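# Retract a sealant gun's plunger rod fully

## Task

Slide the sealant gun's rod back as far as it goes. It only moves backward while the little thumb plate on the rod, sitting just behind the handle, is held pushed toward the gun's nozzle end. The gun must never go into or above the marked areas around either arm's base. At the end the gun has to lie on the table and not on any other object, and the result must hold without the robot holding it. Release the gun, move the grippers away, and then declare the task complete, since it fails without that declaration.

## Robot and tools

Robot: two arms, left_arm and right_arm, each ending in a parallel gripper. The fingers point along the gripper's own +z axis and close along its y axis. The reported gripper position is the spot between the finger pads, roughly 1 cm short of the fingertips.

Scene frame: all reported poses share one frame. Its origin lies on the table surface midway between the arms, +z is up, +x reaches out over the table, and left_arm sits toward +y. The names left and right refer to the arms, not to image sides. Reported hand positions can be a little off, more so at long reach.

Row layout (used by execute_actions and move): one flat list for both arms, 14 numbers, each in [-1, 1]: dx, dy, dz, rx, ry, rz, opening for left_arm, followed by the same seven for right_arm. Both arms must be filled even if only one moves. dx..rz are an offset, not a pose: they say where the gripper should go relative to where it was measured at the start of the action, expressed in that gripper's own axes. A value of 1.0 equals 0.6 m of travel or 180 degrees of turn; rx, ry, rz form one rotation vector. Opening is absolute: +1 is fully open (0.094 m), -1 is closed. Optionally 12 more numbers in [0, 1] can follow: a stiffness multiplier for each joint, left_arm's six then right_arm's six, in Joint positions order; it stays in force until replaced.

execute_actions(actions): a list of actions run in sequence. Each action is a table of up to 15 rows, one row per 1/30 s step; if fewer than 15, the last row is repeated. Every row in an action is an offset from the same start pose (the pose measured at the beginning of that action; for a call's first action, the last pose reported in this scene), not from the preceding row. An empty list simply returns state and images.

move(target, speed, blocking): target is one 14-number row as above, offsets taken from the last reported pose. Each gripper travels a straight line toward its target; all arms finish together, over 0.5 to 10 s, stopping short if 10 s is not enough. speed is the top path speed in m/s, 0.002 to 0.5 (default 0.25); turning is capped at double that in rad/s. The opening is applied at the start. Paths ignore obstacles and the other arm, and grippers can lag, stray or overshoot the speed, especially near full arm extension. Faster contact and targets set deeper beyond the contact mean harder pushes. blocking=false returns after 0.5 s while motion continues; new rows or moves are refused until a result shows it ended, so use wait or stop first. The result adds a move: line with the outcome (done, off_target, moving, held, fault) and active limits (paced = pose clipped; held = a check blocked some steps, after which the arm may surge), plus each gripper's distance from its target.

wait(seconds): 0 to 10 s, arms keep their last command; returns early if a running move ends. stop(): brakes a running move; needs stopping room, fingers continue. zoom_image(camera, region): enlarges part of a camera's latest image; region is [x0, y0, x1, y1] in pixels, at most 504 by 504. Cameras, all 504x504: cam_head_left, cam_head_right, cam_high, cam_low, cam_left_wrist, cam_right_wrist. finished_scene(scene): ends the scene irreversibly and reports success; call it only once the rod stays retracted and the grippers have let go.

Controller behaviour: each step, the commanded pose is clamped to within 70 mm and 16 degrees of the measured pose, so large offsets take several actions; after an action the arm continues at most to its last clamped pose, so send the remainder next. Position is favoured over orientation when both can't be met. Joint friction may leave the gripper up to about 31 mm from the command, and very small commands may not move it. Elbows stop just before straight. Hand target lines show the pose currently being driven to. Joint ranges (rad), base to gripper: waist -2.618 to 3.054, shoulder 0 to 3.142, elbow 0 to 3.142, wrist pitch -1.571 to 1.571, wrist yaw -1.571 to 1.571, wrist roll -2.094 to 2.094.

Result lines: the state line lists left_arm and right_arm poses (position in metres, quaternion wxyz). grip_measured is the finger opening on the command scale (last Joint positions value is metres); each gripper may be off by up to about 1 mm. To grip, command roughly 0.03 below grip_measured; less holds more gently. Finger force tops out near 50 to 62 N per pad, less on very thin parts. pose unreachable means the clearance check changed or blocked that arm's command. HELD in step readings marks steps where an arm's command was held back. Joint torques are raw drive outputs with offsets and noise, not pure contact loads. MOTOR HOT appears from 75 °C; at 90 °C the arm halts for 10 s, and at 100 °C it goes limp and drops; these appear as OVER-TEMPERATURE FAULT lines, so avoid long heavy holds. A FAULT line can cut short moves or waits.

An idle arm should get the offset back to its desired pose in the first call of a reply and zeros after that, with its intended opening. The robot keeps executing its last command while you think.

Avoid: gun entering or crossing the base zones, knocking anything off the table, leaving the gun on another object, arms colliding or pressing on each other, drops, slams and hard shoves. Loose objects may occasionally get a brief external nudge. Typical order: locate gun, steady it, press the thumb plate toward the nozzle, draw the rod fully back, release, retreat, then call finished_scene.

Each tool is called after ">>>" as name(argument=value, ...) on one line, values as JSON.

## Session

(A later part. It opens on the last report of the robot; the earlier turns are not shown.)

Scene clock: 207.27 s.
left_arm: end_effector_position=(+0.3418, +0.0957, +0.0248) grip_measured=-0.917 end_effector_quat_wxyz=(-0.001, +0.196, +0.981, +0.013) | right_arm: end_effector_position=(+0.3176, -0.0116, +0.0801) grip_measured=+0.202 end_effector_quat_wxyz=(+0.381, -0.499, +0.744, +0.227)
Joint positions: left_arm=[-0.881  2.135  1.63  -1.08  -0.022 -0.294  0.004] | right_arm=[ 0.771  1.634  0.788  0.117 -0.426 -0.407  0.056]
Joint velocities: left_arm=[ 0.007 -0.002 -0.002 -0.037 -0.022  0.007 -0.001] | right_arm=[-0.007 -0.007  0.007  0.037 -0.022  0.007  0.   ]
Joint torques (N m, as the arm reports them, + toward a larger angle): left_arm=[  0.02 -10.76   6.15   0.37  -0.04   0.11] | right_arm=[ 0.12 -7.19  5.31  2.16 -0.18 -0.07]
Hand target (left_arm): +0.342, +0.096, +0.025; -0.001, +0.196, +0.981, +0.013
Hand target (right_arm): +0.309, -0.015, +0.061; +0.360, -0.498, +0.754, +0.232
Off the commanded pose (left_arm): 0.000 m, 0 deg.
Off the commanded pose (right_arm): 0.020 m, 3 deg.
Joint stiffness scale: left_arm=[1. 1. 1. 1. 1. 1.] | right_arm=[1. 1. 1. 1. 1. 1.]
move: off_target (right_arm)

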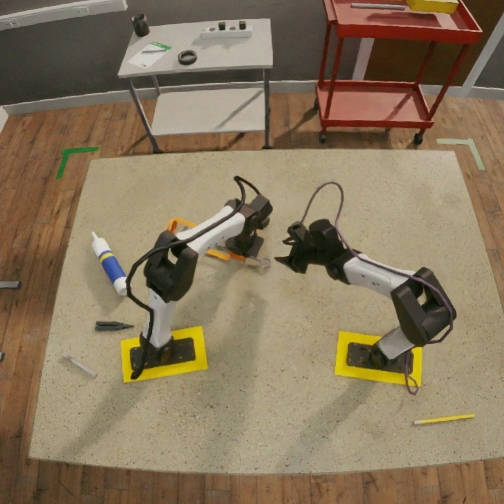

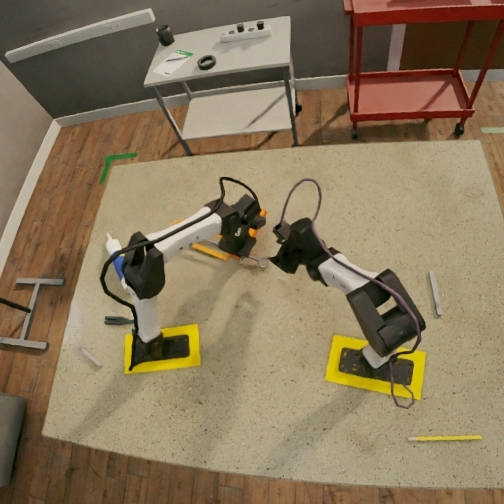

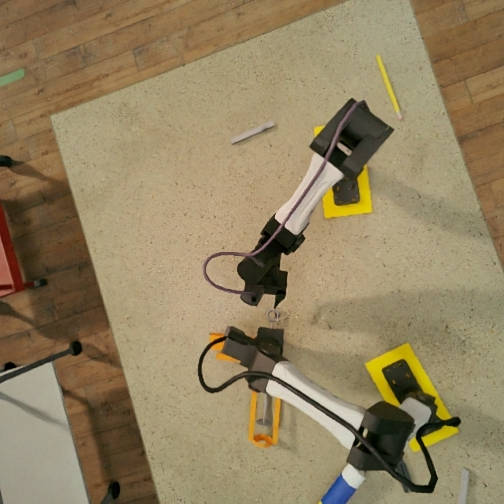

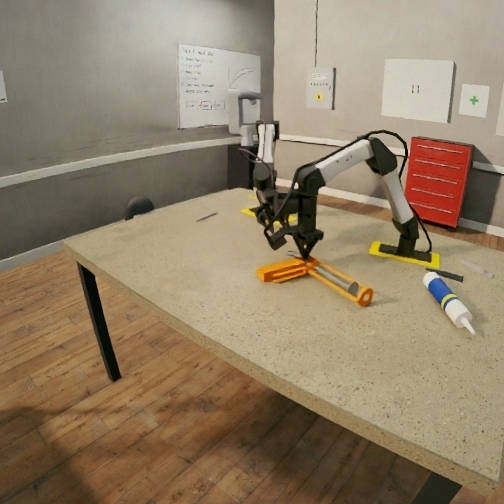

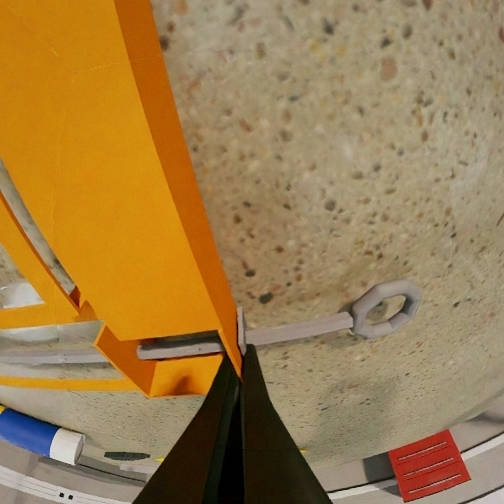

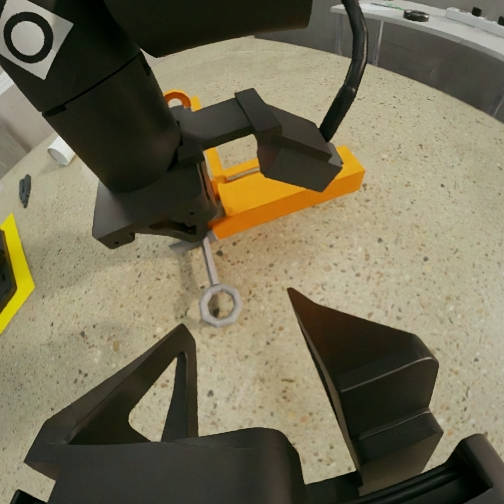

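>>> move(target=[0,0,0,0,0,0,-0.95, 0.04,0.022,0.078,0,0,0,0.2], speed=0.06)

>>> zoom_image(camera="cam_head_right", region=[200, 200, 320, 300])

Scene clock: 221.13 s.
left_arm: end_effector_position=(+0.3418, +0.0957, +0.0248) grip_measured=-0.917 end_effector_quat_wxyz=(-0.001, +0.196, +0.981, +0.013) | right_arm: end_effector_position=(+0.3256, +0.0169, +0.0516) grip_measured=+0.202 end_effector_quat_wxyz=(+0.400, -0.501, +0.733, +0.228)
Joint positions: left_arm=[-0.881  2.135  1.63  -1.08  -0.022 -0.294  0.004] | right_arm=[ 0.83   1.793  0.788  0.334 -0.385 -0.371  0.056]
Joint velocities: left_arm=[-0.022 -0.012 -0.017 -0.022  0.022 -0.066 -0.   ] | right_arm=[-0.017 -0.007  0.002 -0.007  0.037 -0.037  0.001]
Joint torques (N m, as the arm reports them, + toward a larger angle): left_arm=[  0.02 -10.78   6.15   0.37  -0.04   0.12] | right_arm=[ 0.69 -8.44  5.06  2.25 -0.02 -0.09]
Hand target (left_arm): +0.342, +0.096, +0.025; -0.001, +0.196, +0.981, +0.013
Hand target (right_arm): +0.317, +0.013, +0.033; +0.381, -0.500, +0.744, +0.226
Off the commanded pose (left_arm): 0.000 m, 0 deg.
Off the commanded pose (right_arm): 0.022 m, 3 deg.
Joint stiffness scale: left_arm=[1. 1. 1. 1. 1. 1.] | right_arm=[1. 1. 1. 1. 1. 1.]
move: off_target (right_arm)

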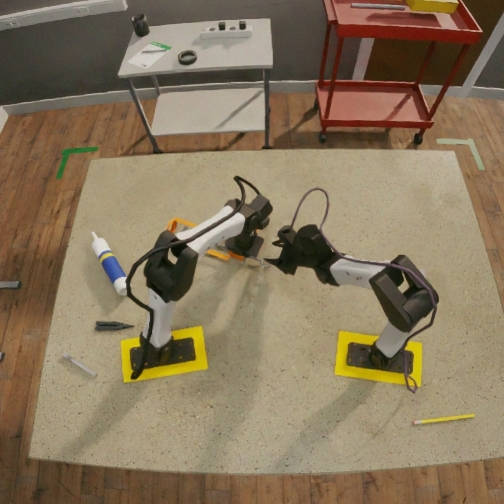

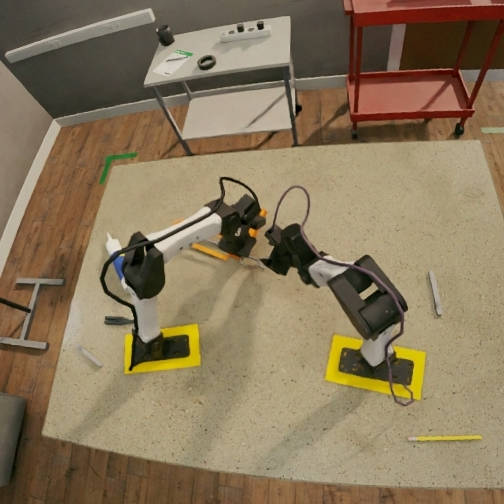

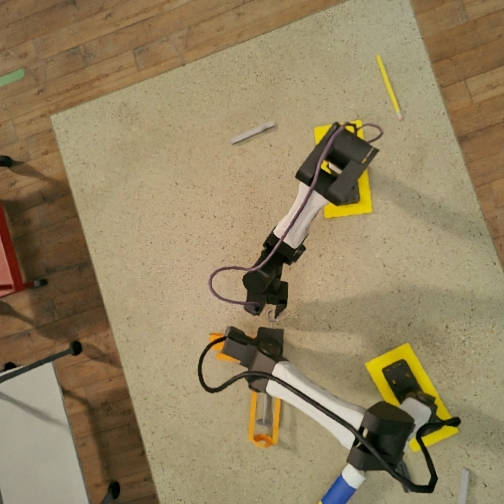

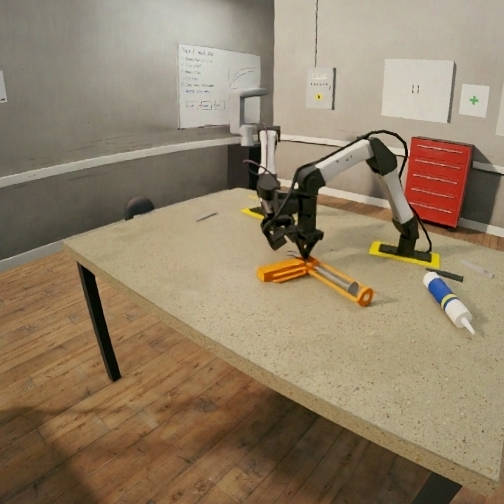

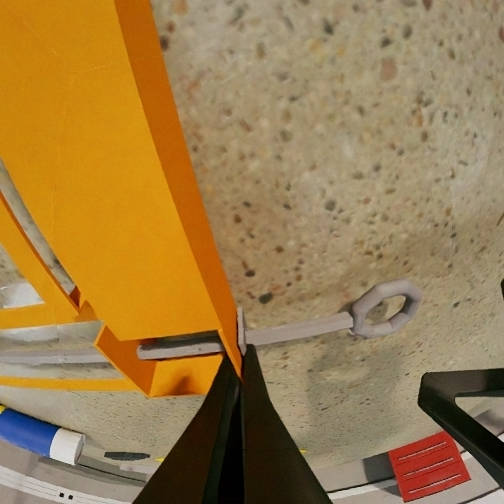

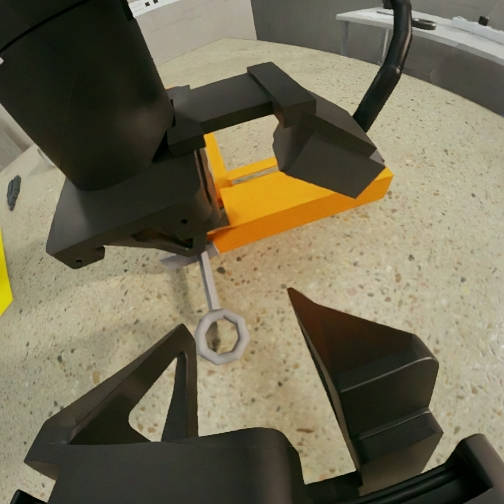

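Region (200, 200, 320, 300) of cam_head_right's 504x504 image, scaled by 4.200, with more detail than that image has.

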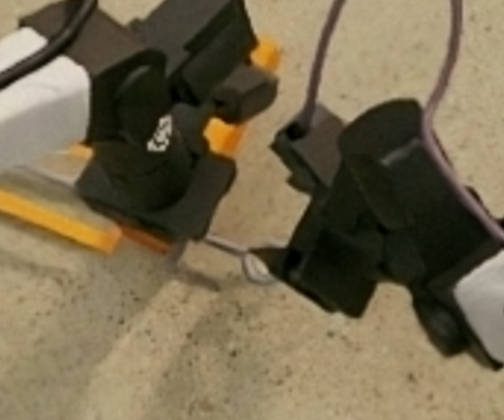

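>>> move(target=[0,0,0,0,0,0,-0.95, 0.055,0.037,0.028,0,0,0,0.2], speed=0.04)

>>> zoom_image(camera="cam_head_right", region=[200, 200, 320, 300])

Scene clock: 234.87 s.
left_arm: end_effector_position=(+0.3418, +0.0957, +0.0248) grip_measured=-0.917 end_effector_quat_wxyz=(-0.001, +0.196, +0.981, +0.013) | right_arm: end_effector_position=(+0.3150, +0.0244, +0.0318) grip_measured=+0.202 end_effector_quat_wxyz=(+0.418, -0.502, +0.722, +0.230)
Joint positions: left_arm=[-0.881  2.135  1.63  -1.08  -0.022 -0.294  0.004] | right_arm=[ 0.867  1.857  0.714  0.52  -0.359 -0.352  0.056]
Joint velocities: left_arm=[-0.022  0.002  0.007 -0.007 -0.007 -0.007  0.001] | right_arm=[-0.022  0.007  0.017  0.051 -0.022 -0.007  0.   ]
Joint torques (N m, as the arm reports them, + toward a larger angle): left_arm=[  0.03 -10.77   6.15   0.37  -0.04   0.12] | right_arm=[ 0.73 -8.35  4.12  2.27 -0.01 -0.07]
Hand target (left_arm): +0.342, +0.096, +0.025; -0.001, +0.196, +0.981, +0.013
Hand target (right_arm): +0.306, +0.019, +0.014; +0.400, -0.501, +0.733, +0.227
Off the commanded pose (left_arm): 0.000 m, 0 deg.
Off the commanded pose (right_arm): 0.021 m, 2 deg.
Joint stiffness scale: left_arm=[1. 1. 1. 1. 1. 1.] | right_arm=[1. 1. 1. 1. 1. 1.]
move: off_target (right_arm)

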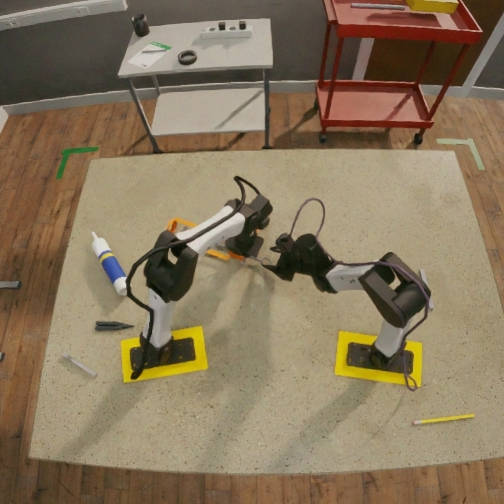

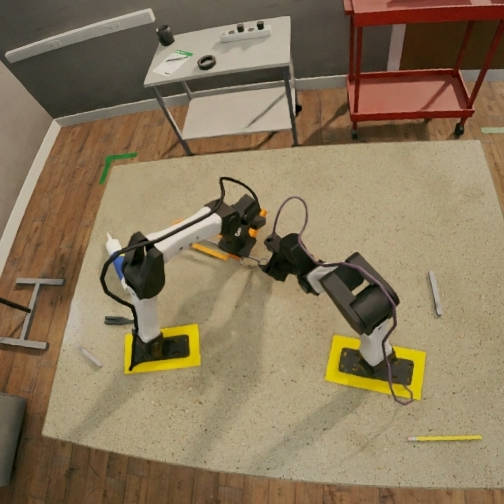

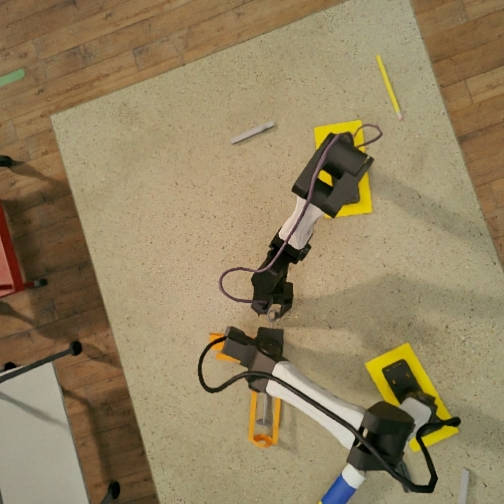

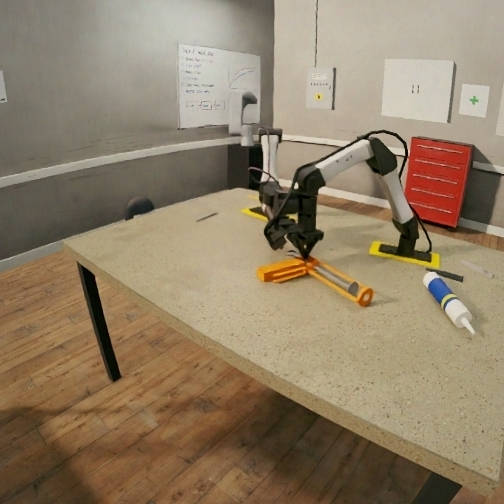

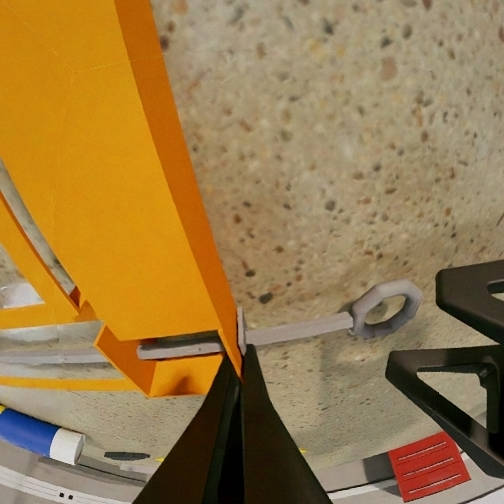

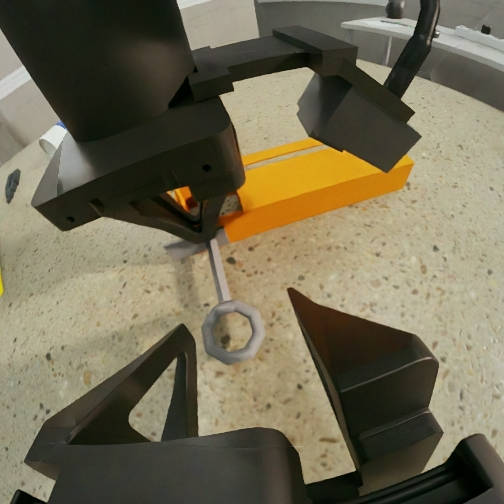

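Region (200, 200, 320, 300) of cam_head_right's 504x504 image, scaled by 4.200, with more detail than that image has.

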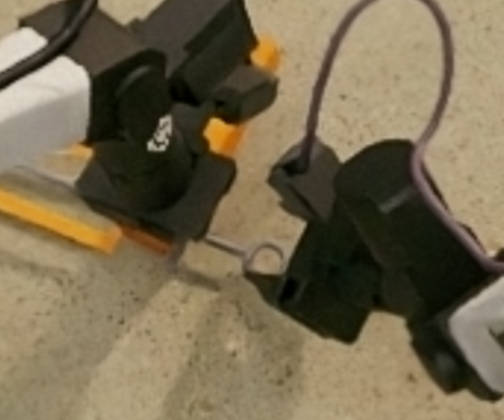

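>>> move(target=[0,0,0,0,0,0,-0.95, 0.042,0.024,0.011,0,0.012,0,0.2], speed=0.03)

>>> zoom_image(camera="cam_head_right", region=[200, 200, 320, 300])

Scene clock: 248.40 s.
left_arm: end_effector_position=(+0.3418, +0.0957, +0.0248) grip_measured=-0.917 end_effector_quat_wxyz=(-0.001, +0.196, +0.981, +0.013) | right_arm: end_effector_position=(+0.3103, +0.0267, +0.0247) grip_measured=+0.202 end_effector_quat_wxyz=(+0.423, -0.505, +0.719, +0.223)
Joint positions: left_arm=[-0.881  2.135  1.63  -1.08  -0.022 -0.294  0.004] | right_arm=[ 0.887  1.877  0.691  0.575 -0.334 -0.352  0.056]
Joint velocities: left_arm=[-0.002  0.022  0.002  0.022  0.037  0.051 -0.   ] | right_arm=[-0.002  0.002  0.017  0.007 -0.037  0.051 -0.001]
Joint torques (N m, as the arm reports them, + toward a larger angle): left_arm=[  0.04 -10.77   6.15   0.37  -0.03   0.12] | right_arm=[ 0.76 -8.38  4.03  2.3   0.01 -0.13]
Hand target (left_arm): +0.342, +0.096, +0.025; -0.001, +0.196, +0.981, +0.013
Hand target (right_arm): +0.301, +0.021, +0.006; +0.404, -0.507, +0.729, +0.220
Off the commanded pose (left_arm): 0.000 m, 0 deg.
Off the commanded pose (right_arm): 0.022 m, 3 deg.
Joint stiffness scale: left_arm=[1. 1. 1. 1. 1. 1.] | right_arm=[1. 1. 1. 1. 1. 1.]
move: off_target (right_arm)

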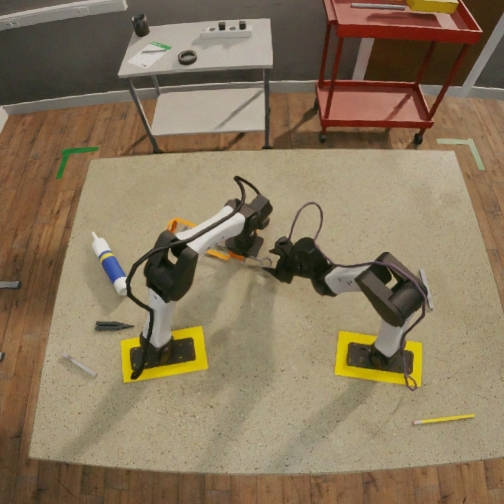

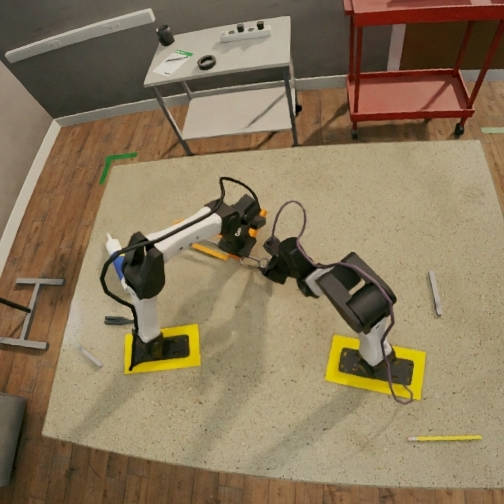

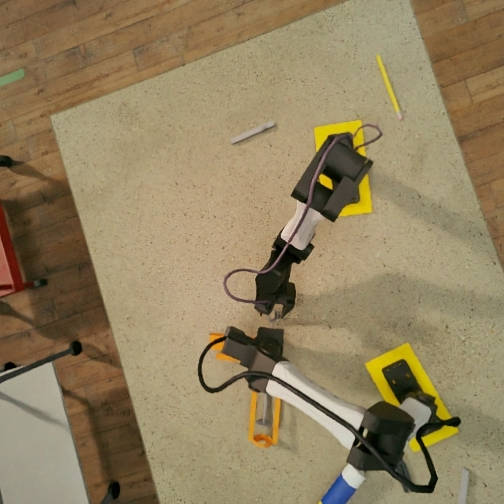

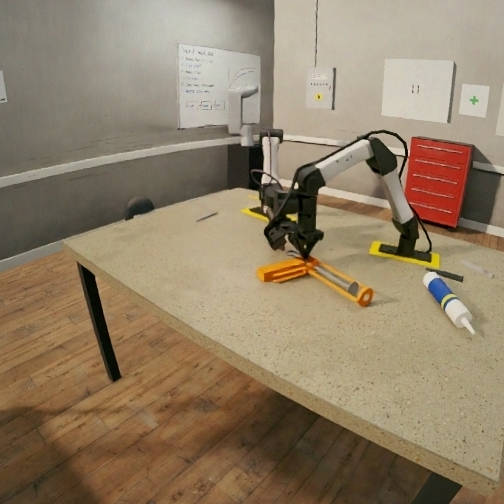

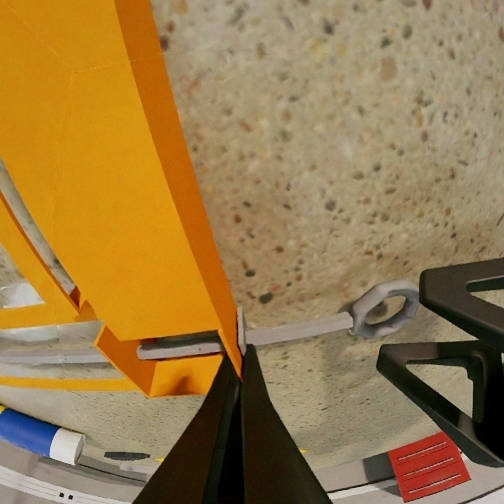

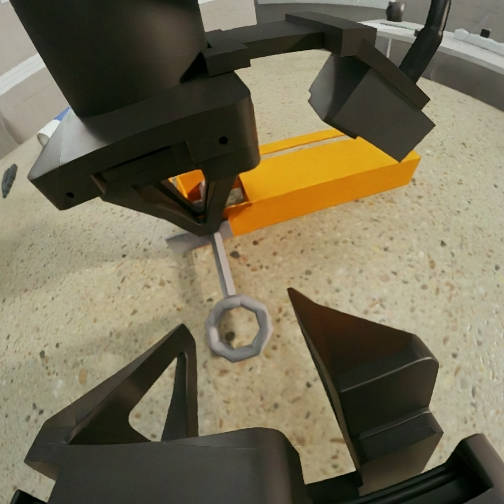

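Region (200, 200, 320, 300) of cam_head_right's 504x504 image, scaled by 4.200, with more detail than that image has.

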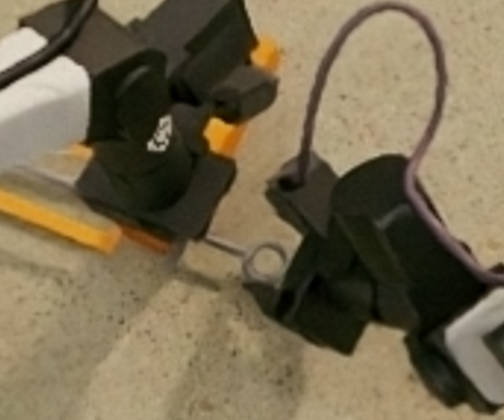

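>>> move(target=[0,0,0,0,0,0,-0.95, 0.045,0.015,0.012,0,0.015,0,0.2], speed=0.03)

Scene clock: 256.10 s.
left_arm: end_effector_position=(+0.3418, +0.0957, +0.0248) grip_measured=-0.917 end_effector_quat_wxyz=(-0.001, +0.196, +0.981, +0.013) | right_arm: end_effector_position=(+0.3123, +0.0278, +0.0181) grip_measured=+0.202 end_effector_quat_wxyz=(+0.426, -0.504, +0.720, +0.218)
Joint positions: left_arm=[-0.881  2.135  1.63  -1.08  -0.022 -0.294  0.004] | right_arm=[ 0.892  1.907  0.691  0.608 -0.318 -0.352  0.056]
Joint velocities: left_arm=[-0.002  0.007  0.012  0.007  0.007  0.022  0.001] | right_arm=[ 0.012 -0.002  0.007  0.022  0.037  0.037 -0.   ]
Joint torques (N m, as the arm reports them, + toward a larger angle): left_arm=[  0.02 -10.78   6.15   0.37  -0.04   0.12] | right_arm=[ 0.73 -8.42  3.59  2.34  0.   -0.24]
Hand target (left_arm): +0.342, +0.096, +0.025; -0.001, +0.196, +0.981, +0.013
Hand target (right_arm): +0.302, +0.021, -0.002; +0.405, -0.510, +0.729, +0.211
Off the commanded pose (left_arm): 0.000 m, 0 deg.
Off the commanded pose (right_arm): 0.024 m, 3 deg.
Joint stiffness scale: left_arm=[1. 1. 1. 1. 1. 1.] | right_arm=[1. 1. 1. 1. 1. 1.]
move: off_target (right_arm)

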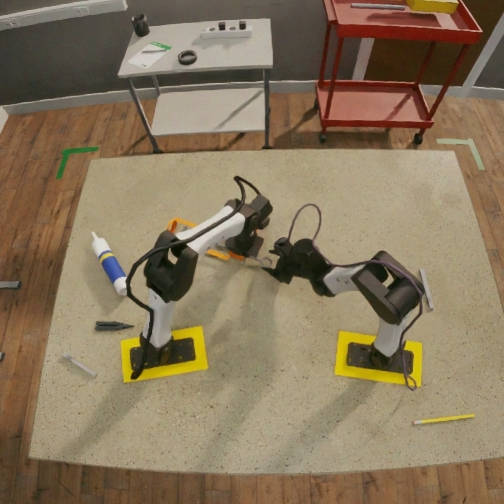

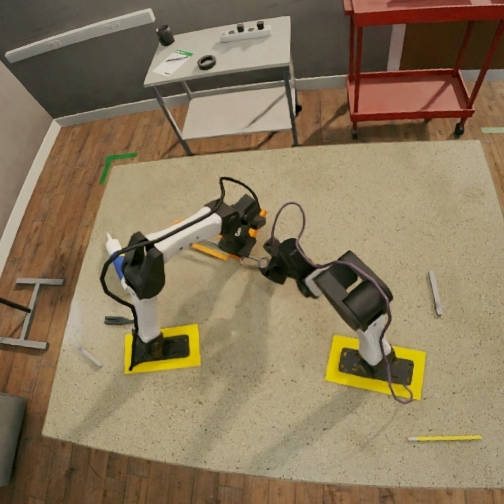

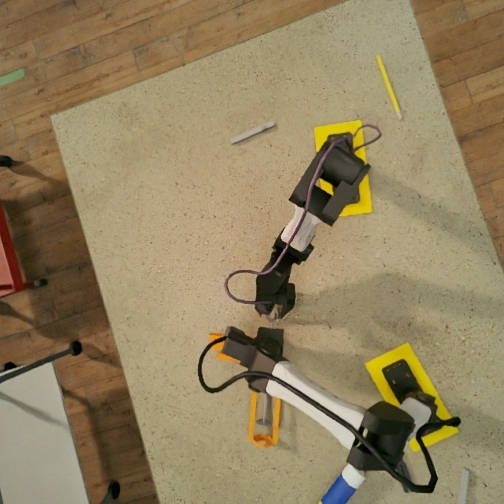

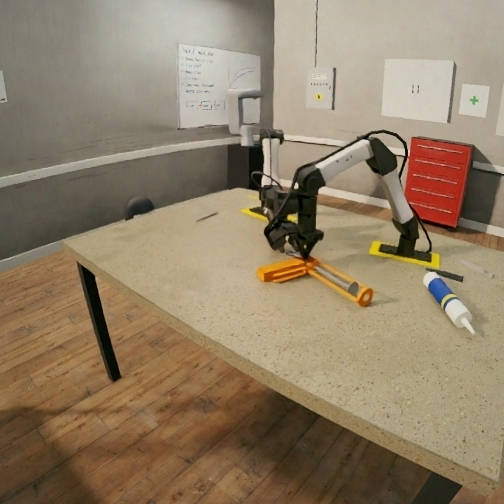

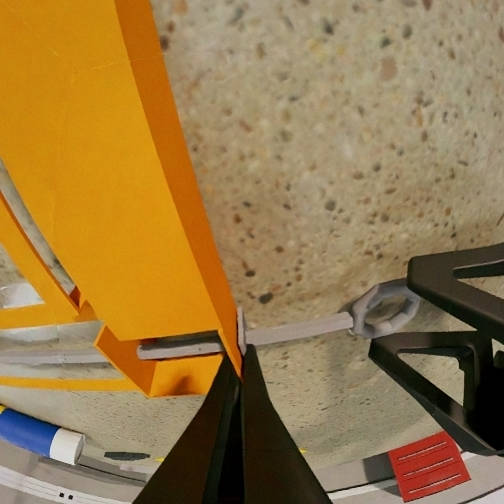

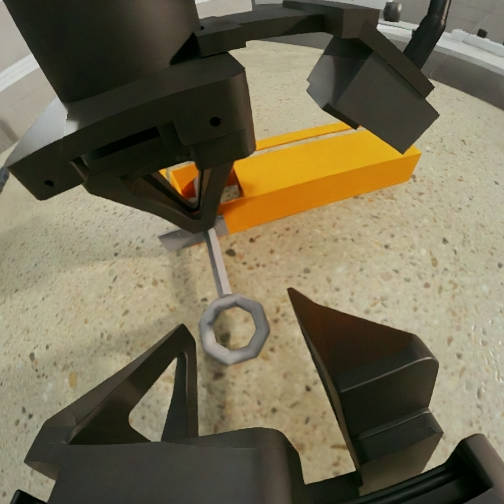

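Close the right gripper.

>>> move(target=[0,0,0,0,0,0,-0.95, 0,0,0,0,0,0,-0.5], speed=0.03)

Scene clock: 259.83 s.
left_arm: end_effector_position=(+0.3439, +0.0945, +0.0248) grip_measured=-0.917 end_effector_quat_wxyz=(+0.004, +0.192, +0.981, +0.012) | right_arm: end_effector_position=(+0.3084, +0.0331, +0.0218) grip_measured=-0.498 end_effector_quat_wxyz=(+0.428, -0.509, +0.710, +0.230)
Joint positions: left_arm=[-0.881  2.135  1.63  -1.07  -0.024 -0.3    0.004] | right_arm=[ 0.898  1.907  0.691  0.623 -0.343 -0.352  0.024]
Joint velocities: left_arm=[ 0.002 -0.012 -0.007 -0.037  0.022 -0.022  0.   ] | right_arm=[ 0.012  0.002 -0.022 -0.022  0.007  0.007  0.001]
Joint torques (N m, as the arm reports them, + toward a larger angle): left_arm=[  0.02 -10.81   6.17   0.3   -0.02   0.18] | right_arm=[ -0.53 -11.14   6.13   2.11   0.14  -0.15]
Hand target (left_arm): +0.342, +0.096, +0.025; -0.001, +0.196, +0.981, +0.013
Hand target (right_arm): +0.312, +0.028, +0.018; +0.426, -0.504, +0.719, +0.218
Off the commanded pose (left_arm): 0.002 m, 1 deg.
Off the commanded pose (right_arm): 0.007 m, 2 deg.
Joint stiffness scale: left_arm=[1. 1. 1. 1. 1. 1.] | right_arm=[1. 1. 1. 1. 1. 1.]
move: done

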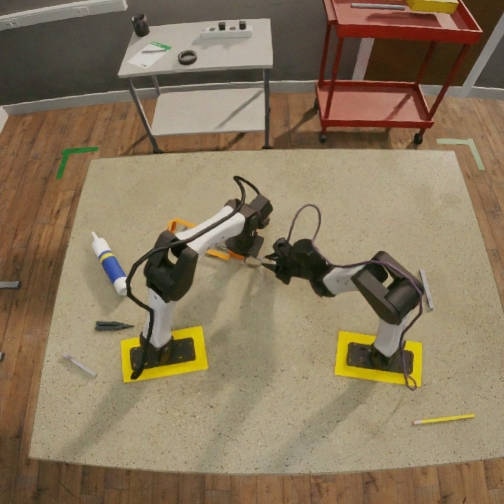

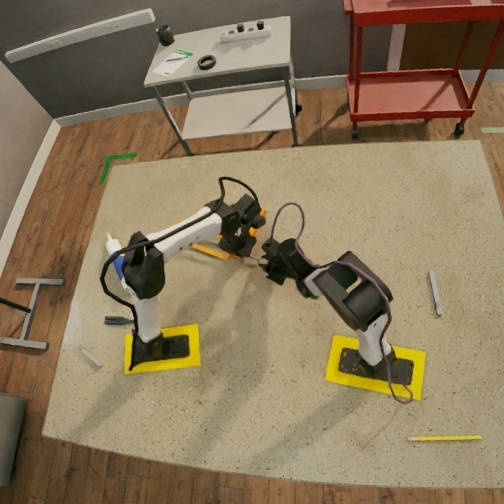

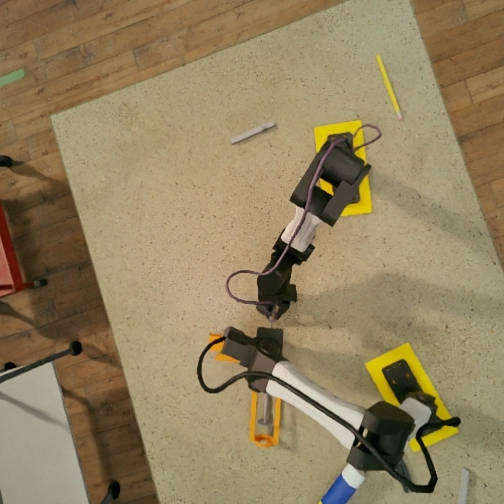

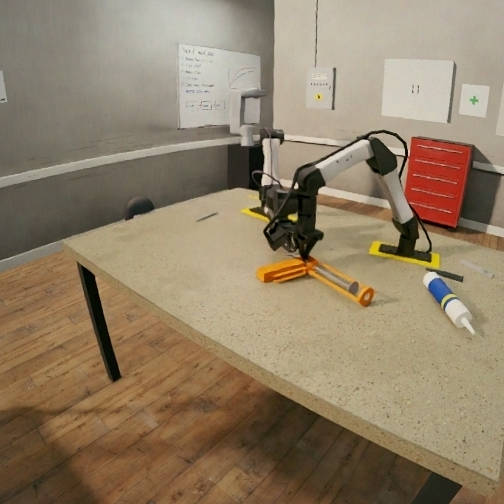

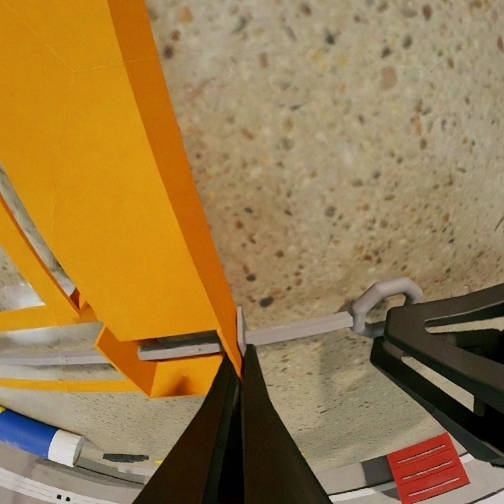

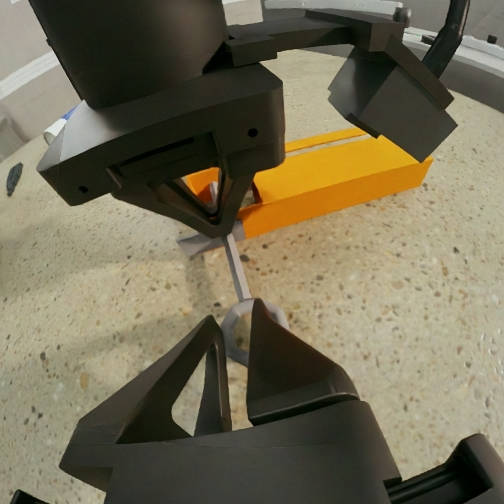

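>>> move(target=[0,0,0,0,0,0,-0.95, 0,-0.005,0,0,0,0.041,0.25], speed=0.05)

>>> move(target=[0,0,0,0,0,0,-0.95, 0.05,0.01,0.015,0,0.015,0,0.25], speed=0.03)

Scene clock: 269.03 s.
left_arm: end_effector_position=(+0.3439, +0.0945, +0.0248) grip_measured=-0.917 end_effector_quat_wxyz=(+0.004, +0.191, +0.981, +0.012) | right_arm: end_effector_position=(+0.3084, +0.0331, +0.0218) grip_measured=+0.248 end_effector_quat_wxyz=(+0.415, -0.468, +0.738, +0.254)
Joint positions: left_arm=[-0.881  2.135  1.63  -1.07  -0.024 -0.303  0.004] | right_arm=[ 0.898  1.907  0.691  0.623 -0.343 -0.239  0.059]
Joint velocities: left_arm=[ 0.017 -0.007  0.002  0.037 -0.007  0.037 -0.001] | right_arm=[ 0.002  0.007 -0.002  0.007 -0.022  0.037  0.001]
Joint torques (N m, as the arm reports them, + toward a larger angle): left_arm=[  0.04 -10.8    6.16   0.39  -0.04   0.14] | right_arm=[ -0.78 -10.87   6.64   2.19  -0.12  -0.09]
Hand target (left_arm): +0.344, +0.094, +0.025; +0.004, +0.192, +0.981, +0.012
Hand target (right_arm): +0.311, +0.032, +0.022; +0.413, -0.462, +0.741, +0.257
Off the commanded pose (left_arm): 0.000 m, 0 deg.
Off the commanded pose (right_arm): 0.003 m, 1 deg.
Joint stiffness scale: left_arm=[1. 1. 1. 1. 1. 1.] | right_arm=[1. 1. 1. 1. 1. 1.]
move: done

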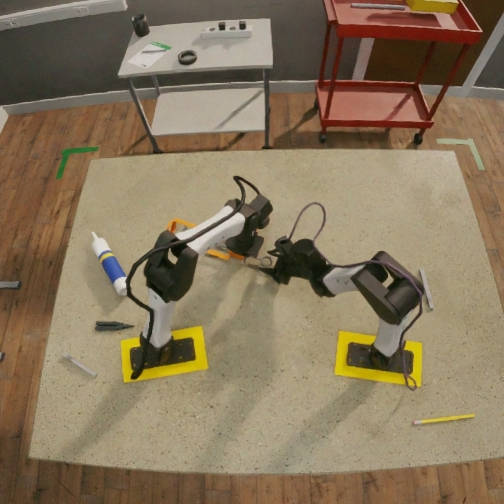

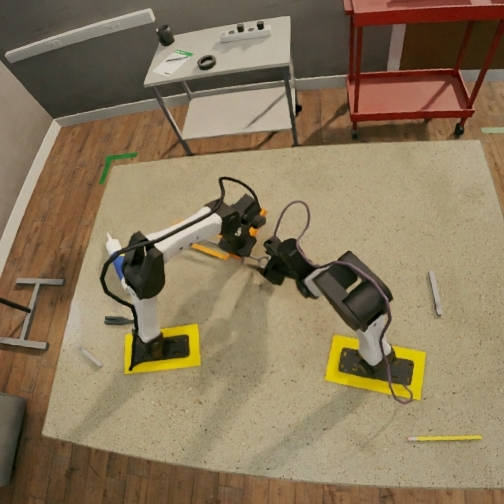

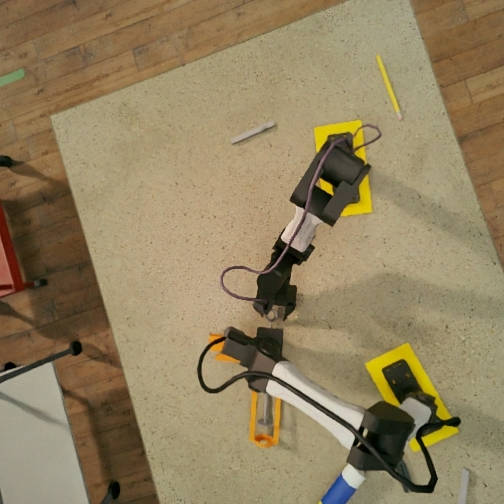

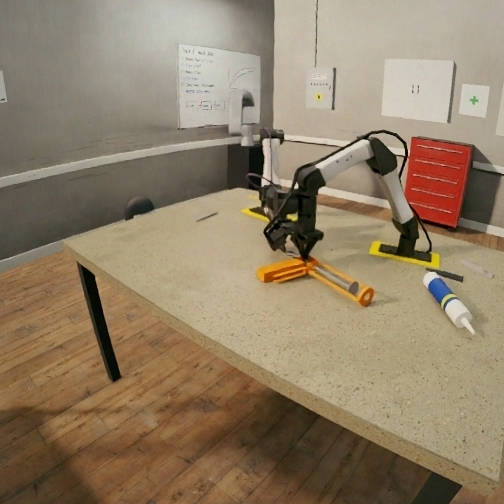

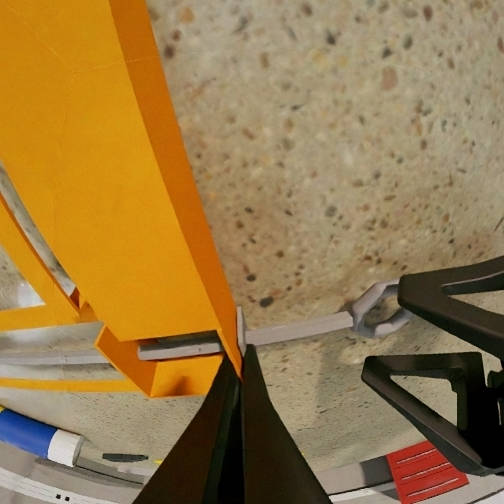

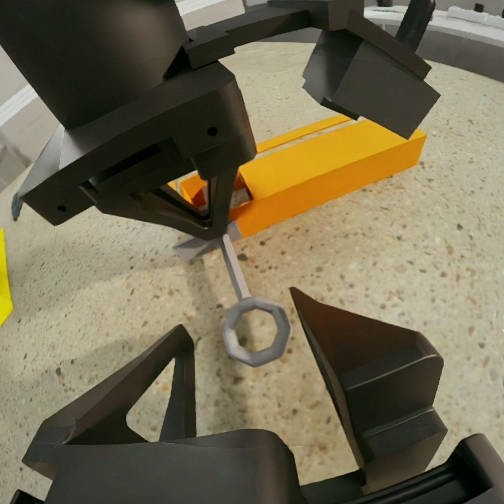

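Scene clock: 270.33 s.
left_arm: end_effector_position=(+0.3439, +0.0945, +0.0248) grip_measured=-0.917 end_effector_quat_wxyz=(+0.004, +0.191, +0.982, +0.012) | right_arm: end_effector_position=(+0.3105, +0.0329, +0.0101) grip_measured=+0.248 end_effector_quat_wxyz=(+0.414, -0.467, +0.740, +0.249)
Joint positions: left_arm=[-0.881  2.135  1.63  -1.07  -0.024 -0.304  0.004] | right_arm=[ 0.898  1.953  0.691  0.663 -0.334 -0.241  0.059]
Joint velocities: left_arm=[-0.012 -0.007 -0.022  0.051 -0.081  0.037 -0.   ] | right_arm=[ 0.007  0.002  0.012 -0.007 -0.037  0.022 -0.001]
Joint torques (N m, as the arm reports them, + toward a larger angle): left_arm=[  0.04 -10.8    6.16   0.39  -0.04   0.13] | right_arm=[ 1.   -8.59  3.77  2.36  0.03 -0.23]
Hand target (left_arm): +0.344, +0.094, +0.025; +0.004, +0.191, +0.981, +0.012
Hand target (right_arm): +0.300, +0.028, -0.008; +0.397, -0.474, +0.747, +0.243
Off the commanded pose (left_arm): 0.000 m, 0 deg.
Off the commanded pose (right_arm): 0.022 m, 2 deg.
Joint stiffness scale: left_arm=[1. 1. 1. 1. 1. 1.] | right_arm=[1. 1. 1. 1. 1. 1.]
move: off_target (right_arm)

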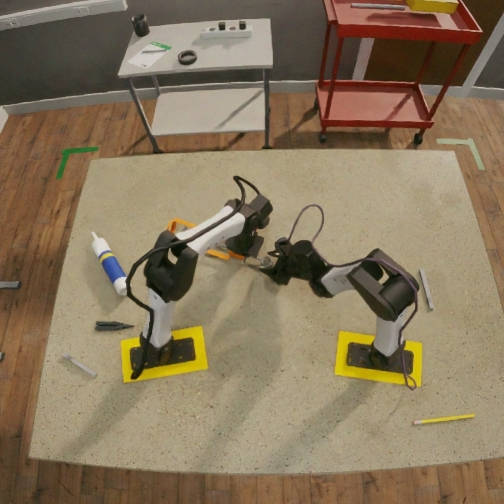

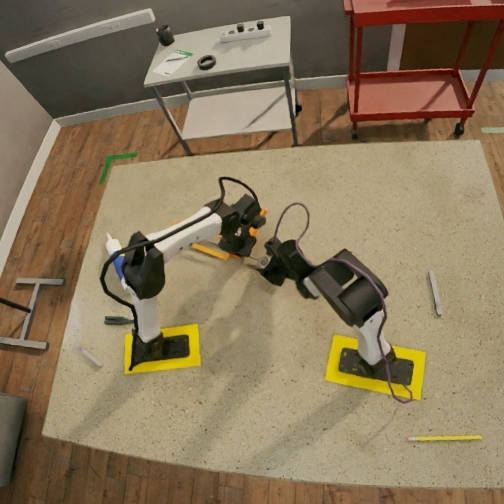

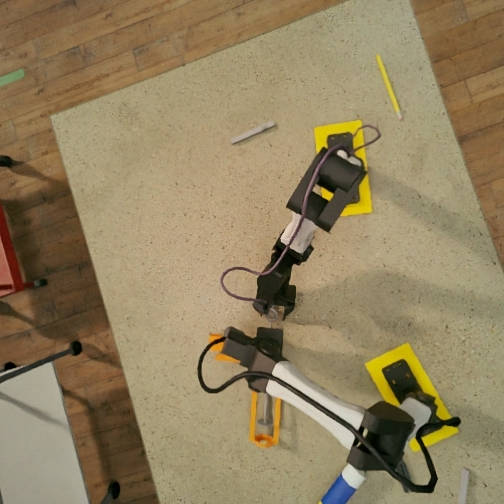

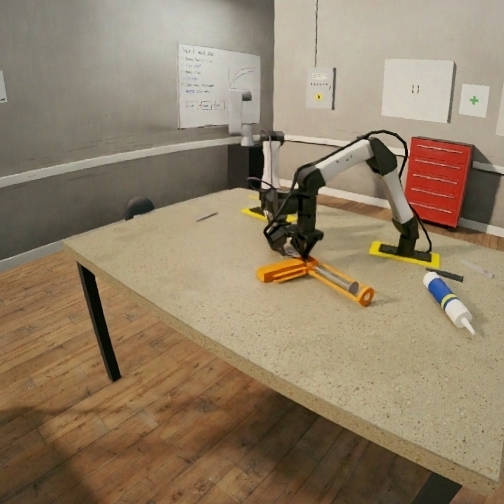

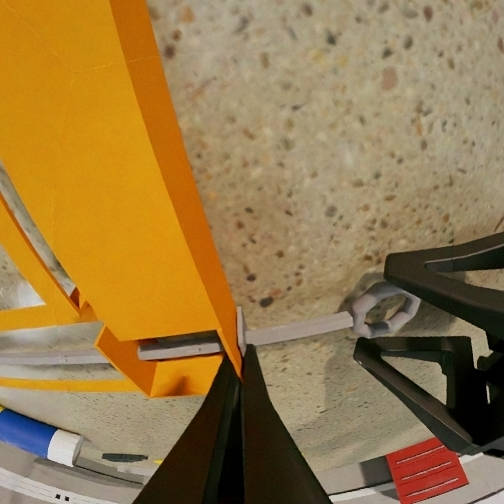

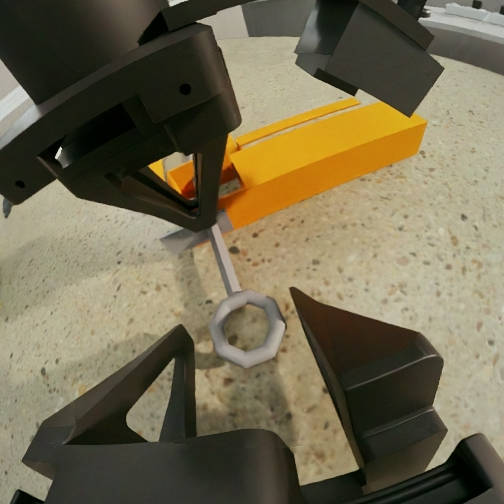

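>>> move(target=[0,0,0,0,0,0,-0.95, 0,0,0,0,0,0,-0.4], speed=0.03)

Scene clock: 279.63 s.
left_arm: end_effector_position=(+0.3432, +0.0950, +0.0248) grip_measured=-0.917 end_effector_quat_wxyz=(+0.002, +0.191, +0.981, +0.012) | right_arm: end_effector_position=(+0.3120, +0.0326, +0.0110) grip_measured=-0.249 end_effector_quat_wxyz=(+0.418, -0.467, +0.739, +0.247)
Joint positions: left_arm=[-0.881  2.135  1.63  -1.074 -0.024 -0.303  0.004] | right_arm=[ 0.897  1.953  0.691  0.669 -0.329 -0.243  0.035]
Joint velocities: left_arm=[-0.007 -0.007 -0.022 -0.051  0.051 -0.11   0.   ] | right_arm=[-0.002 -0.002 -0.007  0.081 -0.022 -0.007 -0.001]
Joint torques (N m, as the arm reports them, + toward a larger angle): left_arm=[  0.02 -10.79   6.17   0.42  -0.04   0.11] | right_arm=[  0.12 -11.33   5.89   2.21  -0.09  -0.14]
Hand target (left_arm): +0.344, +0.095, +0.025; +0.004, +0.191, +0.982, +0.012
Hand target (right_arm): +0.310, +0.033, +0.010; +0.414, -0.467, +0.740, +0.249
Off the commanded pose (left_arm): 0.001 m, 0 deg.
Off the commanded pose (right_arm): 0.002 m, 0 deg.
Joint stiffness scale: left_arm=[1. 1. 1. 1. 1. 1.] | right_arm=[1. 1. 1. 1. 1. 1.]
move: done

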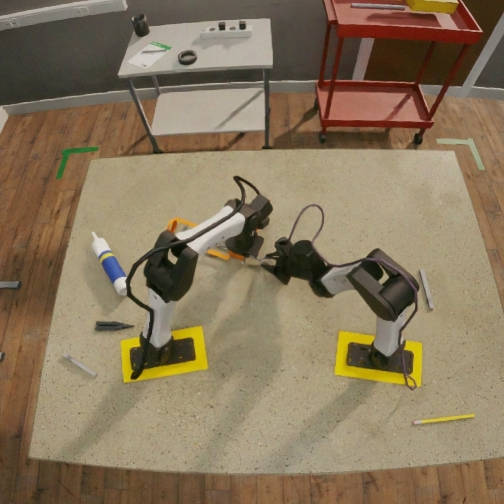

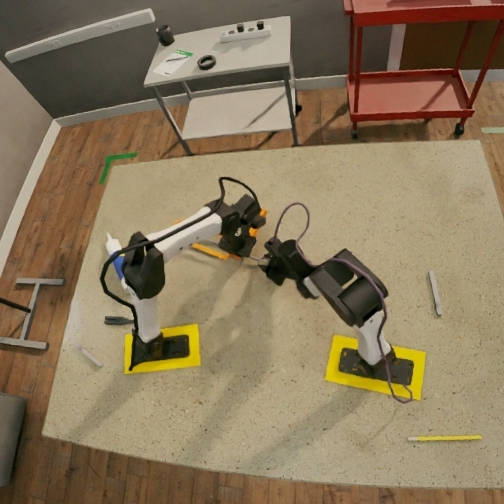

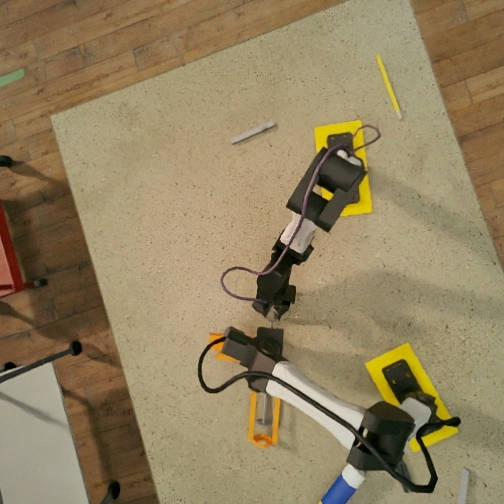

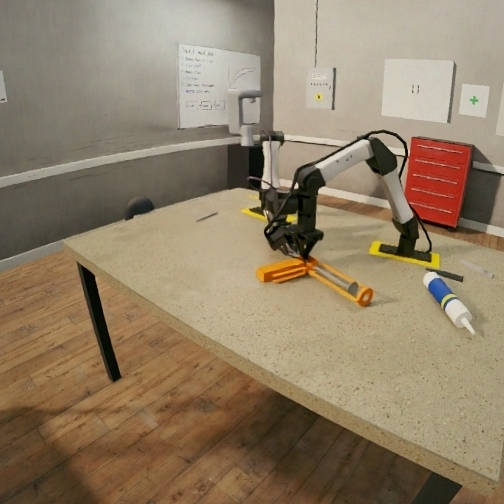

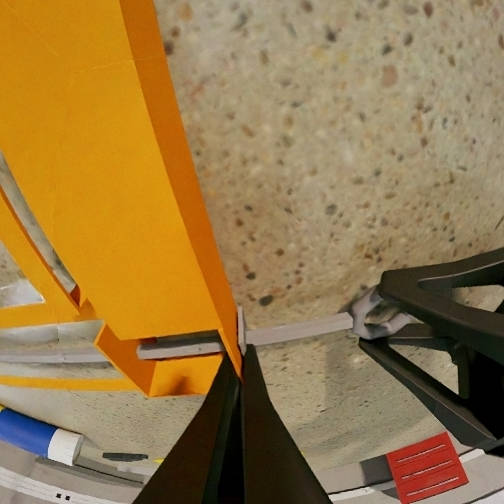

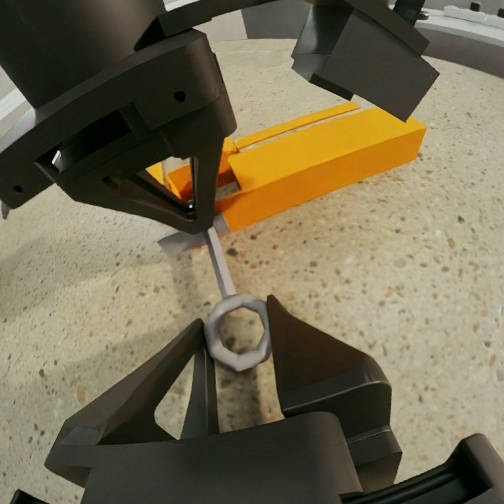

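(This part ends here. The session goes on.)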